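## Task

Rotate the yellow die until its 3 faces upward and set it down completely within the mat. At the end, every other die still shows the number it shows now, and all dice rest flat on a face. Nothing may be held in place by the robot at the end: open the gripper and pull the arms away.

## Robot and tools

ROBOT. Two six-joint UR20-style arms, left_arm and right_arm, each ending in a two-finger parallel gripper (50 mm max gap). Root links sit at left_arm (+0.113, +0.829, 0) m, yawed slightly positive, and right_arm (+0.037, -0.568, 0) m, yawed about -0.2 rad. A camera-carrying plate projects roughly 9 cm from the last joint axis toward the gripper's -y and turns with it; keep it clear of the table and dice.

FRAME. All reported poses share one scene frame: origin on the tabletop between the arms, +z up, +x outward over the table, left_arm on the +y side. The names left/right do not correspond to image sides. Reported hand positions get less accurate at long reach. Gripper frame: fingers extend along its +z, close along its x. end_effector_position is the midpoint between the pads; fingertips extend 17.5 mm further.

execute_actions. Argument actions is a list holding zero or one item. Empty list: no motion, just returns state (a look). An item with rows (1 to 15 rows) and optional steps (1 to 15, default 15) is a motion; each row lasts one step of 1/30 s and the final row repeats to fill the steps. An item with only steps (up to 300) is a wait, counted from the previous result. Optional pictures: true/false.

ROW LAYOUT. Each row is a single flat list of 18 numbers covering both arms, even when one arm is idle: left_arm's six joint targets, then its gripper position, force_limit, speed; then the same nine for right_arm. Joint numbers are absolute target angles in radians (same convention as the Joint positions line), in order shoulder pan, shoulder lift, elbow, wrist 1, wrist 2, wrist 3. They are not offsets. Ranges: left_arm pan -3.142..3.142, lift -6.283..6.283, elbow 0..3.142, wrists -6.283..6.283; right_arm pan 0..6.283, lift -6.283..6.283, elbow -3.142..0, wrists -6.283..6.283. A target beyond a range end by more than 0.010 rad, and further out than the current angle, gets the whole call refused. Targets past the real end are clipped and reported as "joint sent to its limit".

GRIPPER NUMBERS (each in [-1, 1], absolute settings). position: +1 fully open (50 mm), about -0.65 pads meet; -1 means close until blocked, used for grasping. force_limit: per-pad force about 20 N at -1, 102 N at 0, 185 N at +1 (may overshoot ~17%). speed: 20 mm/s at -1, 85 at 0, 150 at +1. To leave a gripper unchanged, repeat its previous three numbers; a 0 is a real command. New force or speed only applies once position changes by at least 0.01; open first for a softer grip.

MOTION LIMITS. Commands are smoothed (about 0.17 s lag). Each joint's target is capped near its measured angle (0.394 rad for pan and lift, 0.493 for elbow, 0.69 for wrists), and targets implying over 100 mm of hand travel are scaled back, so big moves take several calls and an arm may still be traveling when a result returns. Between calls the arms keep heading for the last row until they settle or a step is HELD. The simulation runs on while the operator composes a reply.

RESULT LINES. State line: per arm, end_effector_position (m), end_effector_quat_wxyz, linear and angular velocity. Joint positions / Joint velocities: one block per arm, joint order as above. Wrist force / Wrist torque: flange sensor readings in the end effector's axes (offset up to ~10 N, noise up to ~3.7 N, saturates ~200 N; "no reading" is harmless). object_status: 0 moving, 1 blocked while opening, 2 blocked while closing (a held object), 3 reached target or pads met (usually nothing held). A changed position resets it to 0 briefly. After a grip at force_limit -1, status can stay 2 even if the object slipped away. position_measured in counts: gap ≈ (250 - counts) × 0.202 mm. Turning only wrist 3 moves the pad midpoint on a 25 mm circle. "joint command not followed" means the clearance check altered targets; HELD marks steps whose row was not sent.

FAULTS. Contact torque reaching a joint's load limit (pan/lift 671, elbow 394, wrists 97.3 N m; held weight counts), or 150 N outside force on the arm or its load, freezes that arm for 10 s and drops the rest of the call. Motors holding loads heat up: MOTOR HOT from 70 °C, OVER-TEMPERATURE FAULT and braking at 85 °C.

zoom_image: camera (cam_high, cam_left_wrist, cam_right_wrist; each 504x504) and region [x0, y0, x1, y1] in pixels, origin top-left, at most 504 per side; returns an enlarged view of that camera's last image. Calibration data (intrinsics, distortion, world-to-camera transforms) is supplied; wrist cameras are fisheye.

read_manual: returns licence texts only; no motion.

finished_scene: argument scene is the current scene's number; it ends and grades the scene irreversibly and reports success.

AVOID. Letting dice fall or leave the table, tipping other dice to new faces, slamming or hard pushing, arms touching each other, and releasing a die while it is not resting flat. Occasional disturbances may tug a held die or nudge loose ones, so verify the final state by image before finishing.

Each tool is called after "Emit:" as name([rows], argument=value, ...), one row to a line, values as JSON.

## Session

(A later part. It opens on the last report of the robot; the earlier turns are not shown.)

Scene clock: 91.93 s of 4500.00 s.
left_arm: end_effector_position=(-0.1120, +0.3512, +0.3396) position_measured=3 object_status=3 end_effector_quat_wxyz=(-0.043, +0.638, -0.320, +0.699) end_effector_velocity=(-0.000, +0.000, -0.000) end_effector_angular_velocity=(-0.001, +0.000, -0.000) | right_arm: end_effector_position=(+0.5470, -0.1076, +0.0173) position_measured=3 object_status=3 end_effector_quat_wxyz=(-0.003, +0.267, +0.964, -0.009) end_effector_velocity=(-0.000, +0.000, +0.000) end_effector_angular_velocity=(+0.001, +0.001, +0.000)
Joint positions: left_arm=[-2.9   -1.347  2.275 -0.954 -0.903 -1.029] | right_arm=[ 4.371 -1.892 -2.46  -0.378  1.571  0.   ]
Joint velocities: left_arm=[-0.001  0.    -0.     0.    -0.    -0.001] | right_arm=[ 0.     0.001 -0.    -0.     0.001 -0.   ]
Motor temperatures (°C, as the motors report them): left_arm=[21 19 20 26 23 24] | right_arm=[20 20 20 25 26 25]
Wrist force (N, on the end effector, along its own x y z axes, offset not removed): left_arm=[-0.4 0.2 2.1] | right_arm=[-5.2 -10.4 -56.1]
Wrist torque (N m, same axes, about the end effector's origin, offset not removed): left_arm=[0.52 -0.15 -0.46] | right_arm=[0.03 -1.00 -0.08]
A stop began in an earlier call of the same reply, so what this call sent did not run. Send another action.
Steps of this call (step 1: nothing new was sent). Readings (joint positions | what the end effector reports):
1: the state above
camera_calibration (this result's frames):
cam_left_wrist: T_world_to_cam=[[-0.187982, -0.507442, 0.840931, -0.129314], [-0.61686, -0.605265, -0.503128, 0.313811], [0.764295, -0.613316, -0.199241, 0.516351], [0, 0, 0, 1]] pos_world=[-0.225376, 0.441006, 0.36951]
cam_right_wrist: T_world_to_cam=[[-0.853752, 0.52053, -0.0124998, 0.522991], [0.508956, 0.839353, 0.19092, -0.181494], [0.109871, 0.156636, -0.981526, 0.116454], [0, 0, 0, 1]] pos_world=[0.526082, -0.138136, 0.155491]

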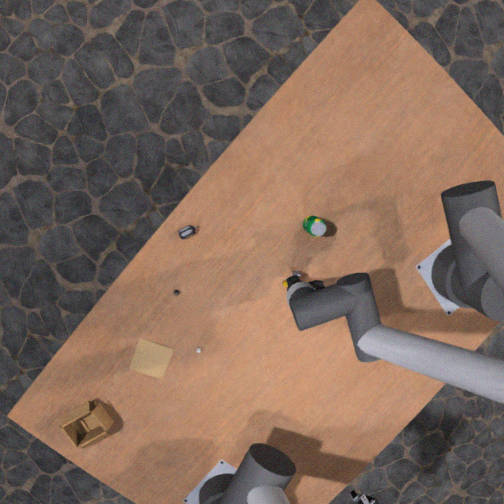

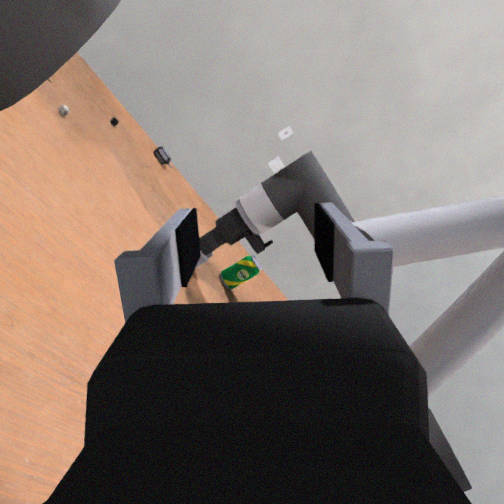

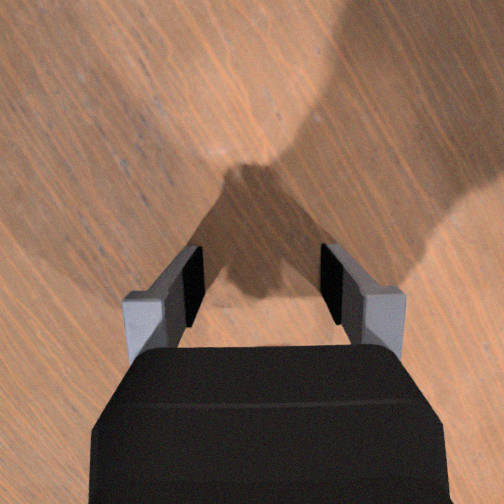

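Emit:
execute_actions([
  {"rows": [[-2.9,-1.347,2.275,-0.954,-0.903,-1.029,1,0,0, 4.3713,-1.76,-2.46,-0.4,1.571,0,1,-0.5,-0.3]], "steps": 15},
], pictures=false)

Emit:
execute_actions([
  {"rows": [[-2.9,-1.347,2.275,-0.954,-0.903,-1.029,1,0,0, 4.3713,-1.76,-2.46,0.5,1.571,0,1,-0.5,-0.3]], "steps": 15},
], pictures=false)

Emit:
execute_actions([
  {"steps": 20},
], pictures=false)

Emit:
execute_actions([
  {"rows": [[-2.9,-1.347,2.275,-0.954,-0.903,-1.029,1,0,0, 4.3713,-2.02,-2.61,0.9,1.571,0,1,-0.5,-0.3]], "steps": 15},
], pictures=false)

Emit:
execute_actions([
  {"steps": 15},
], pictures=false)

Emit:
execute_actions([
  {"rows": [[-2.9,-1.347,2.275,-0.954,-0.903,-1.029,1,0,0, 4.3713,-2.2746,-2.7647,1.1123,1.571,0,1,-0.5,-0.3]], "steps": 15},
], pictures=false)

Emit:
execute_actions([
  {"steps": 25},
])

Scene clock: 101.90 s of 4500.00 s.
left_arm: end_effector_position=(-0.1120, +0.3512, +0.3396) position_measured=3 object_status=3 end_effector_quat_wxyz=(-0.043, +0.638, -0.320, +0.699) end_effector_velocity=(+0.000, -0.000, +0.000) end_effector_angular_velocity=(-0.000, -0.000, +0.000) | right_arm: end_effector_position=(+0.5550, -0.0943, +0.0995) position_measured=3 object_status=3 end_effector_quat_wxyz=(+0.012, +0.267, +0.963, +0.043) end_effector_velocity=(+0.002, +0.003, +0.023) end_effector_angular_velocity=(+0.027, -0.016, +0.001)
Joint positions: left_arm=[-2.9   -1.347  2.275 -0.954 -0.903 -1.029] | right_arm=[ 4.371 -1.764 -2.46  -0.399  1.571  0.   ]
Joint velocities: left_arm=[ 0.     0.    -0.     0.001  0.    -0.   ] | right_arm=[ 0.     0.036  0.    -0.005  0.    -0.   ]
Motor temperatures (°C, as the motors report them): left_arm=[21 19 20 26 23 24] | right_arm=[20 20 20 25 26 25]
Wrist force (N, on the end effector, along its own x y z axes, offset not removed): left_arm=[2.2 4.4 -1.0] | right_arm=[1.7 4.1 -0.5]
Wrist torque (N m, same axes, about the end effector's origin, offset not removed): left_arm=[1.08 -0.73 -0.70] | right_arm=[0.90 -0.38 -0.37]
Steps of this call (steps 1 to 90: nothing new was sent; then 6.47 s passed at rest; steps 91 to 105: all 15 steps of this action). Readings (joint positions | what the end effector reports):
91: left_arm=[-2.900 -1.347 2.275 -0.954 -0.903 -1.029] | right_arm=[4.371 -1.892 -2.460 -0.378 1.571 0.000] | left_arm position_measured=3 object_status=3 | right_arm position_measured=3 object_status=3
92: left_arm=[-2.900 -1.347 2.275 -0.954 -0.903 -1.029] | right_arm=[4.371 -1.886 -2.460 -0.381 1.571 0.000] | left_arm position_measured=3 object_status=3 | right_arm position_measured=3 object_status=3
94: left_arm=[-2.900 -1.347 2.275 -0.954 -0.903 -1.029] | right_arm=[4.371 -1.844 -2.460 -0.388 1.571 0.000] | left_arm position_measured=3 object_status=3 | right_arm position_measured=3 object_status=3
98: left_arm=[-2.900 -1.347 2.275 -0.954 -0.903 -1.029] | right_arm=[4.371 -1.789 -2.460 -0.396 1.571 0.000] | left_arm position_measured=3 object_status=3 | right_arm position_measured=3 object_status=3
105: the state above

Scene clock: 102.40 s of 4500.00 s.
left_arm: end_effector_position=(-0.1120, +0.3512, +0.3396) position_measured=3 object_status=3 end_effector_quat_wxyz=(-0.043, +0.638, -0.320, +0.699) end_effector_velocity=(-0.000, +0.000, +0.000) end_effector_angular_velocity=(-0.000, -0.001, -0.001) | right_arm: end_effector_position=(+0.6332, +0.0360, +0.2370) position_measured=3 object_status=3 end_effector_quat_wxyz=(+0.084, +0.253, +0.915, +0.302) end_effector_velocity=(+0.133, +0.222, +0.409) end_effector_angular_velocity=(+1.097, -0.659, -0.000)
Joint positions: left_arm=[-2.9   -1.347  2.275 -0.954 -0.903 -1.029] | right_arm=[ 4.371 -1.761 -2.46   0.146  1.571  0.   ]
Joint velocities: left_arm=[-0.001  0.     0.     0.001  0.001 -0.   ] | right_arm=[ 0.     0.005  0.     1.274 -0.001  0.   ]
Motor temperatures (°C, as the motors report them): left_arm=[21 19 20 26 23 24] | right_arm=[20 20 20 25 26 25]
Wrist force (N, on the end effector, along its own x y z axes, offset not removed): left_arm=[1.9 3.4 6.8] | right_arm=[5.1 3.3 2.5]
Wrist torque (N m, same axes, about the end effector's origin, offset not removed): left_arm=[1.26 -0.80 -0.44] | right_arm=[0.92 -0.94 -0.43]
Steps of this call (steps 1 to 15: all 15 steps of this action). Readings (joint positions | what the end effector reports):
1: left_arm=[-2.900 -1.347 2.275 -0.954 -0.903 -1.029] | right_arm=[4.371 -1.763 -2.460 -0.399 1.571 0.000] | left_arm position_measured=3 object_status=3 | right_arm position_measured=3 object_status=3
2: left_arm=[-2.900 -1.347 2.275 -0.954 -0.903 -1.029] | right_arm=[4.371 -1.763 -2.460 -0.393 1.571 0.000] | left_arm position_measured=3 object_status=3 | right_arm position_measured=3 object_status=3
4: left_arm=[-2.900 -1.347 2.275 -0.954 -0.903 -1.029] | right_arm=[4.371 -1.763 -2.460 -0.332 1.571 0.000] | left_arm position_measured=3 object_status=3 | right_arm position_measured=3 object_status=3
8: left_arm=[-2.900 -1.347 2.275 -0.954 -0.903 -1.029] | right_arm=[4.371 -1.762 -2.460 -0.156 1.571 0.000] | left_arm position_measured=3 object_status=3 | right_arm position_measured=3 object_status=3
15: the state above

Scene clock: 103.07 s of 4500.00 s.
left_arm: end_effector_position=(-0.1120, +0.3512, +0.3396) position_measured=3 object_status=3 end_effector_quat_wxyz=(-0.043, +0.638, -0.320, +0.699) end_effector_velocity=(+0.000, -0.000, +0.000) end_effector_angular_velocity=(-0.000, +0.000, -0.000) | right_arm: end_effector_position=(+0.6591, +0.0793, +0.3597) position_measured=3 object_status=3 end_effector_quat_wxyz=(+0.127, +0.235, +0.848, +0.458) end_effector_velocity=(+0.001, +0.002, +0.006) end_effector_angular_velocity=(+0.016, -0.010, -0.000)
Joint positions: left_arm=[-2.9   -1.347  2.275 -0.954 -0.903 -1.029] | right_arm=[ 4.371 -1.76  -2.46   0.497  1.571  0.   ]
Joint velocities: left_arm=[ 0.    -0.     0.     0.     0.001 -0.   ] | right_arm=[ 0.    -0.002  0.     0.021 -0.     0.   ]
Motor temperatures (°C, as the motors report them): left_arm=[21 19 20 26 23 24] | right_arm=[20 20 20 25 26 25]
Wrist force (N, on the end effector, along its own x y z axes, offset not removed): left_arm=[3.3 -1.6 0.1] | right_arm=[1.3 4.8 -3.4]
Wrist torque (N m, same axes, about the end effector's origin, offset not removed): left_arm=[0.10 -0.95 -0.71] | right_arm=[0.89 -0.31 -0.38]
Steps of this call (steps 1 to 20: the robot went on to your last target). Readings (joint positions | what the end effector reports):
1: left_arm=[-2.900 -1.347 2.275 -0.954 -0.903 -1.029] | right_arm=[4.371 -1.761 -2.460 0.189 1.571 0.000] | left_arm position_measured=3 object_status=3 | right_arm position_measured=3 object_status=3
2: left_arm=[-2.900 -1.347 2.275 -0.954 -0.903 -1.029] | right_arm=[4.371 -1.761 -2.460 0.232 1.571 0.000] | left_arm position_measured=3 object_status=3 | right_arm position_measured=3 object_status=3
4: left_arm=[-2.900 -1.347 2.275 -0.954 -0.903 -1.029] | right_arm=[4.371 -1.761 -2.460 0.318 1.571 0.000] | left_arm position_measured=3 object_status=3 | right_arm position_measured=3 object_status=3
8: left_arm=[-2.900 -1.347 2.275 -0.954 -0.903 -1.029] | right_arm=[4.371 -1.760 -2.460 0.436 1.571 0.000] | left_arm position_measured=3 object_status=3 | right_arm position_measured=3 object_status=3
20: the state above

Scene clock: 103.57 s of 4500.00 s.
left_arm: end_effector_position=(-0.1120, +0.3512, +0.3396) position_measured=3 object_status=3 end_effector_quat_wxyz=(-0.043, +0.638, -0.320, +0.699) end_effector_velocity=(-0.001, -0.001, -0.000) end_effector_angular_velocity=(-0.001, +0.000, -0.003) | right_arm: end_effector_position=(+0.6242, +0.0212, +0.2093) position_measured=3 object_status=3 end_effector_quat_wxyz=(+0.126, +0.235, +0.850, +0.454) end_effector_velocity=(-0.021, -0.034, -0.053) end_effector_angular_velocity=(+0.016, -0.009, +0.000)
Joint positions: left_arm=[-2.9   -1.347  2.275 -0.954 -0.903 -1.029] | right_arm=[ 4.371 -2.004 -2.601  0.873  1.571  0.   ]
Joint velocities: left_arm=[-0.001  0.     0.    -0.     0.002 -0.001] | right_arm=[ 0.    -0.124 -0.067  0.21   0.     0.   ]
Motor temperatures (°C, as the motors report them): left_arm=[21 19 20 26 23 24] | right_arm=[20 20 20 25 26 25]
Wrist force (N, on the end effector, along its own x y z axes, offset not removed): left_arm=[2.2 1.0 0.7] | right_arm=[0.9 3.1 -1.6]
Wrist torque (N m, same axes, about the end effector's origin, offset not removed): left_arm=[0.57 -0.66 -0.42] | right_arm=[0.78 -0.20 -0.35]
Steps of this call (steps 1 to 15: all 15 steps of this action). Readings (joint positions | what the end effector reports):
1: left_arm=[-2.900 -1.347 2.275 -0.954 -0.903 -1.029] | right_arm=[4.371 -1.760 -2.460 0.498 1.571 0.000] | left_arm position_measured=3 object_status=3 | right_arm position_measured=3 object_status=3
2: left_arm=[-2.900 -1.347 2.275 -0.954 -0.903 -1.029] | right_arm=[4.371 -1.767 -2.466 0.506 1.571 0.000] | left_arm position_measured=3 object_status=3 | right_arm position_measured=3 object_status=3
4: left_arm=[-2.900 -1.347 2.275 -0.954 -0.903 -1.029] | right_arm=[4.371 -1.811 -2.496 0.563 1.571 0.000] | left_arm position_measured=3 object_status=3 | right_arm position_measured=3 object_status=3
8: left_arm=[-2.900 -1.347 2.275 -0.954 -0.903 -1.029] | right_arm=[4.371 -1.919 -2.556 0.732 1.571 0.000] | left_arm position_measured=3 object_status=3 | right_arm position_measured=3 object_status=3
15: the state above

Scene clock: 104.07 s of 4500.00 s.
left_arm: end_effector_position=(-0.1120, +0.3512, +0.3396) position_measured=3 object_status=3 end_effector_quat_wxyz=(-0.043, +0.638, -0.320, +0.699) end_effector_velocity=(+0.000, +0.000, +0.001) end_effector_angular_velocity=(+0.000, -0.002, +0.001) | right_arm: end_effector_position=(+0.6216, +0.0169, +0.2029) position_measured=3 object_status=3 end_effector_quat_wxyz=(+0.126, +0.235, +0.850, +0.455) end_effector_velocity=(-0.001, -0.001, -0.003) end_effector_angular_velocity=(-0.001, +0.002, +0.000)
Joint positions: left_arm=[-2.9   -1.347  2.275 -0.954 -0.903 -1.029] | right_arm=[ 4.371 -2.02  -2.61   0.9    1.571  0.   ]
Joint velocities: left_arm=[-0.    -0.    -0.     0.002 -0.001 -0.   ] | right_arm=[ 0.    -0.004 -0.001  0.003  0.001  0.001]
Motor temperatures (°C, as the motors report them): left_arm=[21 19 20 26 23 24] | right_arm=[20 20 20 25 26 25]
Wrist force (N, on the end effector, along its own x y z axes, offset not removed): left_arm=[-2.4 7.0 0.9] | right_arm=[3.6 2.0 -7.4]
Wrist torque (N m, same axes, about the end effector's origin, offset not removed): left_arm=[1.77 0.17 -0.49] | right_arm=[0.22 -0.93 -0.59]
Steps of this call (steps 1 to 15: the robot went on to your last target). Readings (joint positions | what the end effector reports):
1: left_arm=[-2.900 -1.347 2.275 -0.954 -0.903 -1.029] | right_arm=[4.371 -2.008 -2.603 0.880 1.571 0.000] | left_arm position_measured=3 object_status=3 | right_arm position_measured=3 object_status=3
2: left_arm=[-2.900 -1.347 2.275 -0.954 -0.903 -1.029] | right_arm=[4.371 -2.011 -2.605 0.884 1.571 0.000] | left_arm position_measured=3 object_status=3 | right_arm position_measured=3 object_status=3
4: left_arm=[-2.900 -1.347 2.275 -0.954 -0.903 -1.029] | right_arm=[4.371 -2.015 -2.607 0.891 1.571 0.000] | left_arm position_measured=3 object_status=3 | right_arm position_measured=3 object_status=3
8: left_arm=[-2.900 -1.347 2.275 -0.954 -0.903 -1.029] | right_arm=[4.371 -2.018 -2.609 0.897 1.571 0.000] | left_arm position_measured=3 object_status=3 | right_arm position_measured=3 object_status=3
15: the state above

Scene clock: 104.57 s of 4500.00 s.
left_arm: end_effector_position=(-0.1120, +0.3512, +0.3396) position_measured=3 object_status=3 end_effector_quat_wxyz=(-0.043, +0.638, -0.320, +0.699) end_effector_velocity=(-0.000, +0.000, -0.001) end_effector_angular_velocity=(-0.001, +0.002, +0.002) | right_arm: end_effector_position=(+0.5586, -0.0882, +0.0589) position_measured=3 object_status=3 end_effector_quat_wxyz=(+0.104, +0.246, +0.887, +0.376) end_effector_velocity=(-0.047, -0.079, -0.080) end_effector_angular_velocity=(-0.111, +0.066, +0.001)
Joint positions: left_arm=[-2.9   -1.347  2.275 -0.954 -0.903 -1.029] | right_arm=[ 4.371 -2.254 -2.752  1.095  1.571  0.   ]
Joint velocities: left_arm=[ 0.     0.    -0.    -0.002 -0.002 -0.   ] | right_arm=[-0.    -0.169 -0.098  0.137 -0.    -0.001]
Motor temperatures (°C, as the motors report them): left_arm=[21 19 20 26 23 24] | right_arm=[20 20 20 25 26 25]
Wrist force (N, on the end effector, along its own x y z axes, offset not removed): left_arm=[1.0 -2.9 0.2] | right_arm=[3.3 3.5 -2.6]
Wrist torque (N m, same axes, about the end effector's origin, offset not removed): left_arm=[-0.21 -0.53 -0.40] | right_arm=[0.79 -0.61 -0.63]
Steps of this call (steps 1 to 15: all 15 steps of this action). Readings (joint positions | what the end effector reports):
1: left_arm=[-2.900 -1.347 2.275 -0.954 -0.903 -1.029] | right_arm=[4.371 -2.020 -2.610 0.900 1.571 0.000] | left_arm position_measured=3 object_status=3 | right_arm position_measured=3 object_status=3
2: left_arm=[-2.900 -1.347 2.275 -0.954 -0.903 -1.029] | right_arm=[4.371 -2.027 -2.616 0.907 1.571 0.000] | left_arm position_measured=3 object_status=3 | right_arm position_measured=3 object_status=3
4: left_arm=[-2.900 -1.347 2.275 -0.954 -0.903 -1.029] | right_arm=[4.371 -2.066 -2.642 0.941 1.571 0.000] | left_arm position_measured=3 object_status=3 | right_arm position_measured=3 object_status=3
8: left_arm=[-2.900 -1.347 2.275 -0.954 -0.903 -1.029] | right_arm=[4.371 -2.151 -2.693 1.011 1.571 0.000] | left_arm position_measured=3 object_status=3 | right_arm position_measured=3 object_status=3
15: the state above

Scene clock: 105.40 s of 4500.00 s.
left_arm: end_effector_position=(-0.1120, +0.3512, +0.3396) position_measured=3 object_status=3 end_effector_quat_wxyz=(-0.043, +0.638, -0.320, +0.699) end_effector_velocity=(+0.000, +0.000, -0.000) end_effector_angular_velocity=(-0.000, +0.001, +0.002) | right_arm: end_effector_position=(+0.5527, -0.0981, +0.0492) position_measured=3 object_status=3 end_effector_quat_wxyz=(+0.102, +0.247, +0.890, +0.369) end_effector_velocity=(+0.000, -0.001, -0.001) end_effector_angular_velocity=(-0.002, +0.001, -0.001)
Joint positions: left_arm=[-2.9   -1.347  2.275 -0.954 -0.903 -1.029] | right_arm=[ 4.371 -2.275 -2.765  1.112  1.571  0.   ]
Joint velocities: left_arm=[ 0.    -0.     0.    -0.001 -0.002 -0.   ] | right_arm=[-0.    -0.002 -0.     0.    -0.001  0.001]
Motor temperatures (°C, as the motors report them): left_arm=[21 19 20 26 23 24] | right_arm=[20 20 20 25 26 25]
Wrist force (N, on the end effector, along its own x y z axes, offset not removed): left_arm=[1.5 3.5 5.8] | right_arm=[3.2 0.5 -4.6]
Wrist torque (N m, same axes, about the end effector's origin, offset not removed): left_arm=[1.23 -0.84 -0.45] | right_arm=[0.18 -0.81 -0.45]
Steps of this call (steps 1 to 25: the robot went on to your last target). Readings (joint positions | what the end effector reports):
1: left_arm=[-2.900 -1.347 2.275 -0.954 -0.903 -1.029] | right_arm=[4.371 -2.258 -2.755 1.099 1.571 0.000] | left_arm position_measured=3 object_status=3 | right_arm position_measured=3 object_status=3
2: left_arm=[-2.900 -1.347 2.275 -0.954 -0.903 -1.029] | right_arm=[4.371 -2.262 -2.757 1.102 1.571 0.000] | left_arm position_measured=3 object_status=3 | right_arm position_measured=3 object_status=3
4: left_arm=[-2.900 -1.347 2.275 -0.954 -0.903 -1.029] | right_arm=[4.371 -2.267 -2.760 1.106 1.571 0.000] | left_arm position_measured=3 object_status=3 | right_arm position_measured=3 object_status=3
8: left_arm=[-2.900 -1.347 2.275 -0.954 -0.903 -1.029] | right_arm=[4.371 -2.272 -2.763 1.110 1.571 0.000] | left_arm position_measured=3 object_status=3 | right_arm position_measured=3 object_status=3
25: the state above
camera_calibration (this result's frames):
cam_left_wrist: T_world_to_cam=[[-0.187982, -0.507442, 0.840931, -0.129314], [-0.61686, -0.605265, -0.503128, 0.313811], [0.764295, -0.613316, -0.199241, 0.516351], [0, 0, 0, 1]] pos_world=[-0.225376, 0.441006, 0.36951]
cam_right_wrist: T_world_to_cam=[[-0.850273, 0.52633, -0.00360095, 0.521473], [0.283771, 0.464164, 0.839062, -0.142702], [0.443295, 0.71241, -0.544023, -0.0056007], [0, 0, 0, 1]] pos_world=[0.486372, -0.20424, 0.118567]

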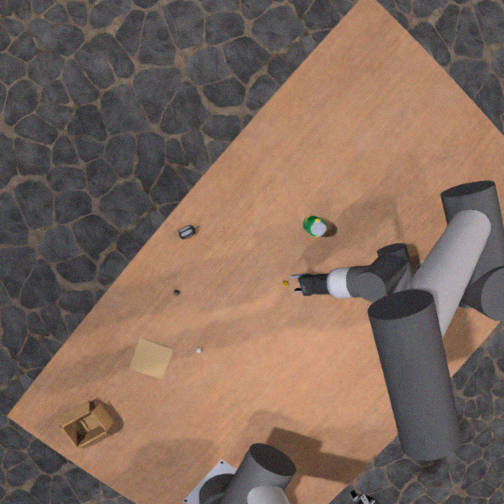

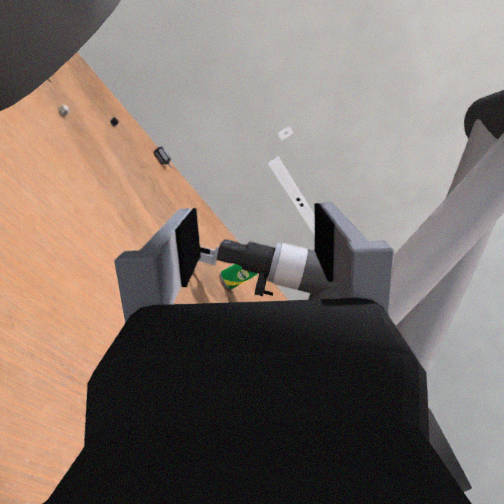

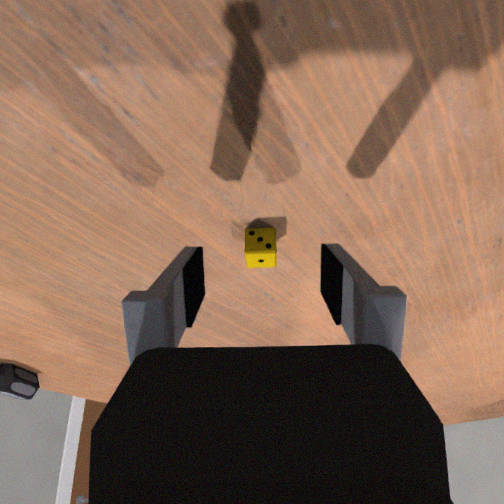

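Emit:
execute_actions([
  {"rows": [[-2.9,-1.347,2.275,-0.954,-0.903,-1.029,1,0,0, 4.3713,-2.3269,-2.7202,1.1201,1.571,0,1,-0.5,-0.3]], "steps": 15},
], pictures=false)

Emit:
execute_actions([
  {"steps": 10},
])

Scene clock: 111.37 s of 4500.00 s.
left_arm: end_effector_position=(-0.1120, +0.3512, +0.3396) position_measured=3 object_status=3 end_effector_quat_wxyz=(-0.043, +0.638, -0.320, +0.699) end_effector_velocity=(+0.000, +0.000, -0.000) end_effector_angular_velocity=(+0.000, -0.000, +0.002) | right_arm: end_effector_position=(+0.5668, -0.0747, +0.0218) position_measured=3 object_status=3 end_effector_quat_wxyz=(+0.102, +0.247, +0.890, +0.369) end_effector_velocity=(+0.003, +0.005, -0.007) end_effector_angular_velocity=(+0.000, +0.001, -0.000)
Joint positions: left_arm=[-2.9   -1.347  2.275 -0.954 -0.903 -1.029] | right_arm=[ 4.371 -2.325 -2.722  1.12   1.571  0.   ]
Joint velocities: left_arm=[ 0.     0.    -0.    -0.    -0.001  0.   ] | right_arm=[ 0.    -0.013  0.01   0.002  0.     0.001]
Motor temperatures (°C, as the motors report them): left_arm=[21 19 20 26 23 24] | right_arm=[20 20 20 25 26 25]
Wrist force (N, on the end effector, along its own x y z axes, offset not removed): left_arm=[2.6 1.9 2.1] | right_arm=[-2.4 0.4 -3.5]
Wrist torque (N m, same axes, about the end effector's origin, offset not removed): left_arm=[0.86 -0.79 -0.58] | right_arm=[0.16 0.54 -0.38]
Steps of this call (steps 1 to 15: the robot went on to your last target; steps 16 to 90: nothing new was sent; then 2.47 s passed at rest; steps 91 to 105: all 15 steps of this action). Readings (joint positions | what the end effector reports):
91: left_arm=[-2.900 -1.347 2.275 -0.954 -0.903 -1.029] | right_arm=[4.371 -2.275 -2.764 1.112 1.571 0.000] | left_arm position_measured=3 object_status=3 | right_arm position_measured=3 object_status=3
92: left_arm=[-2.900 -1.347 2.275 -0.954 -0.903 -1.029] | right_arm=[4.371 -2.280 -2.760 1.114 1.571 0.000] | left_arm position_measured=3 object_status=3 | right_arm position_measured=3 object_status=3
94: left_arm=[-2.900 -1.347 2.275 -0.954 -0.903 -1.029] | right_arm=[4.371 -2.298 -2.745 1.116 1.571 0.000] | left_arm position_measured=3 object_status=3 | right_arm position_measured=3 object_status=3
98: left_arm=[-2.900 -1.347 2.275 -0.954 -0.903 -1.029] | right_arm=[4.371 -2.317 -2.729 1.119 1.571 0.000] | left_arm position_measured=3 object_status=3 | right_arm position_measured=3 object_status=3
105: the state above

Scene clock: 111.70 s of 4500.00 s.
left_arm: end_effector_position=(-0.1120, +0.3512, +0.3396) position_measured=3 object_status=3 end_effector_quat_wxyz=(-0.043, +0.638, -0.320, +0.699) end_effector_velocity=(-0.001, +0.000, -0.000) end_effector_angular_velocity=(-0.000, +0.001, -0.001) | right_arm: end_effector_position=(+0.5672, -0.0740, +0.0211) position_measured=3 object_status=3 end_effector_quat_wxyz=(+0.102, +0.247, +0.890, +0.369) end_effector_velocity=(+0.001, +0.001, +0.002) end_effector_angular_velocity=(+0.003, -0.003, -0.001)
Joint positions: left_arm=[-2.9   -1.347  2.275 -0.954 -0.903 -1.029] | right_arm=[ 4.371 -2.327 -2.72   1.12   1.571  0.   ]
Joint velocities: left_arm=[-0.001  0.    -0.    -0.    -0.001 -0.   ] | right_arm=[-0.     0.002  0.001  0.    -0.001 -0.   ]
Motor temperatures (°C, as the motors report them): left_arm=[21 19 20 26 23 24] | right_arm=[20 20 20 25 26 25]
Wrist force (N, on the end effector, along its own x y z axes, offset not removed): left_arm=[3.5 0.9 0.4] | right_arm=[2.5 -0.8 -4.5]
Wrist torque (N m, same axes, about the end effector's origin, offset not removed): left_arm=[0.67 -1.15 -0.53] | right_arm=[-0.20 -0.50 -0.39]
Steps of this call (steps 1 to 10: the robot went on to your last target). Readings (joint positions | what the end effector reports):
1: left_arm=[-2.900 -1.347 2.275 -0.954 -0.903 -1.029] | right_arm=[4.371 -2.326 -2.721 1.120 1.571 0.000] | left_arm position_measured=3 object_status=3 | right_arm position_measured=3 object_status=3
2: left_arm=[-2.900 -1.347 2.275 -0.954 -0.903 -1.029] | right_arm=[4.371 -2.326 -2.721 1.120 1.571 0.000] | left_arm position_measured=3 object_status=3 | right_arm position_measured=3 object_status=3
4: left_arm=[-2.900 -1.347 2.275 -0.954 -0.903 -1.029] | right_arm=[4.371 -2.326 -2.721 1.120 1.571 0.000] | left_arm position_measured=3 object_status=3 | right_arm position_measured=3 object_status=3
8: left_arm=[-2.900 -1.347 2.275 -0.954 -0.903 -1.029] | right_arm=[4.371 -2.327 -2.720 1.120 1.571 0.000] | left_arm position_measured=3 object_status=3 | right_arm position_measured=3 object_status=3
10: the state above
camera_calibration (this result's frames):
cam_left_wrist: T_world_to_cam=[[-0.187982, -0.507442, 0.840931, -0.129314], [-0.61686, -0.605265, -0.503128, 0.313811], [0.764295, -0.613316, -0.199241, 0.516351], [0, 0, 0, 1]] pos_world=[-0.225376, 0.441006, 0.36951]
cam_right_wrist: T_world_to_cam=[[-0.850241, 0.526382, -0.00360155, 0.521007], [0.283816, 0.464176, 0.839041, -0.134387], [0.443328, 0.712364, -0.544057, -0.0445463], [0, 0, 0, 1]] pos_world=[0.500871, -0.180136, 0.0903967]

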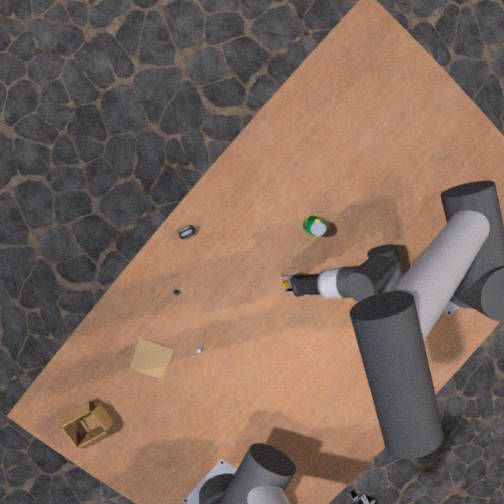

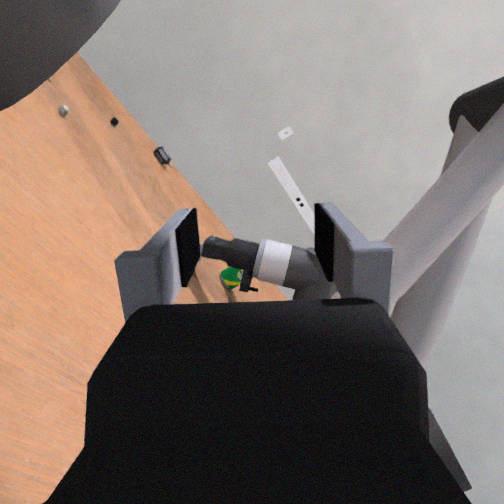

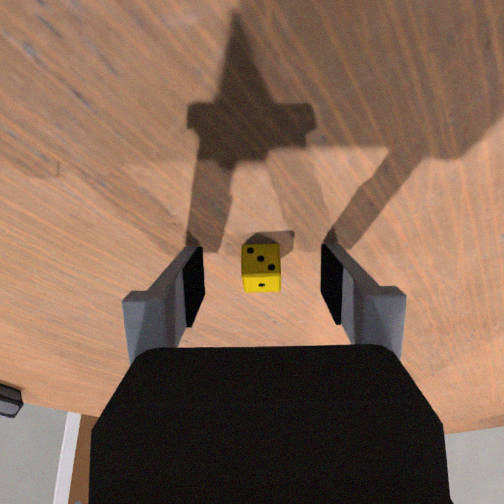

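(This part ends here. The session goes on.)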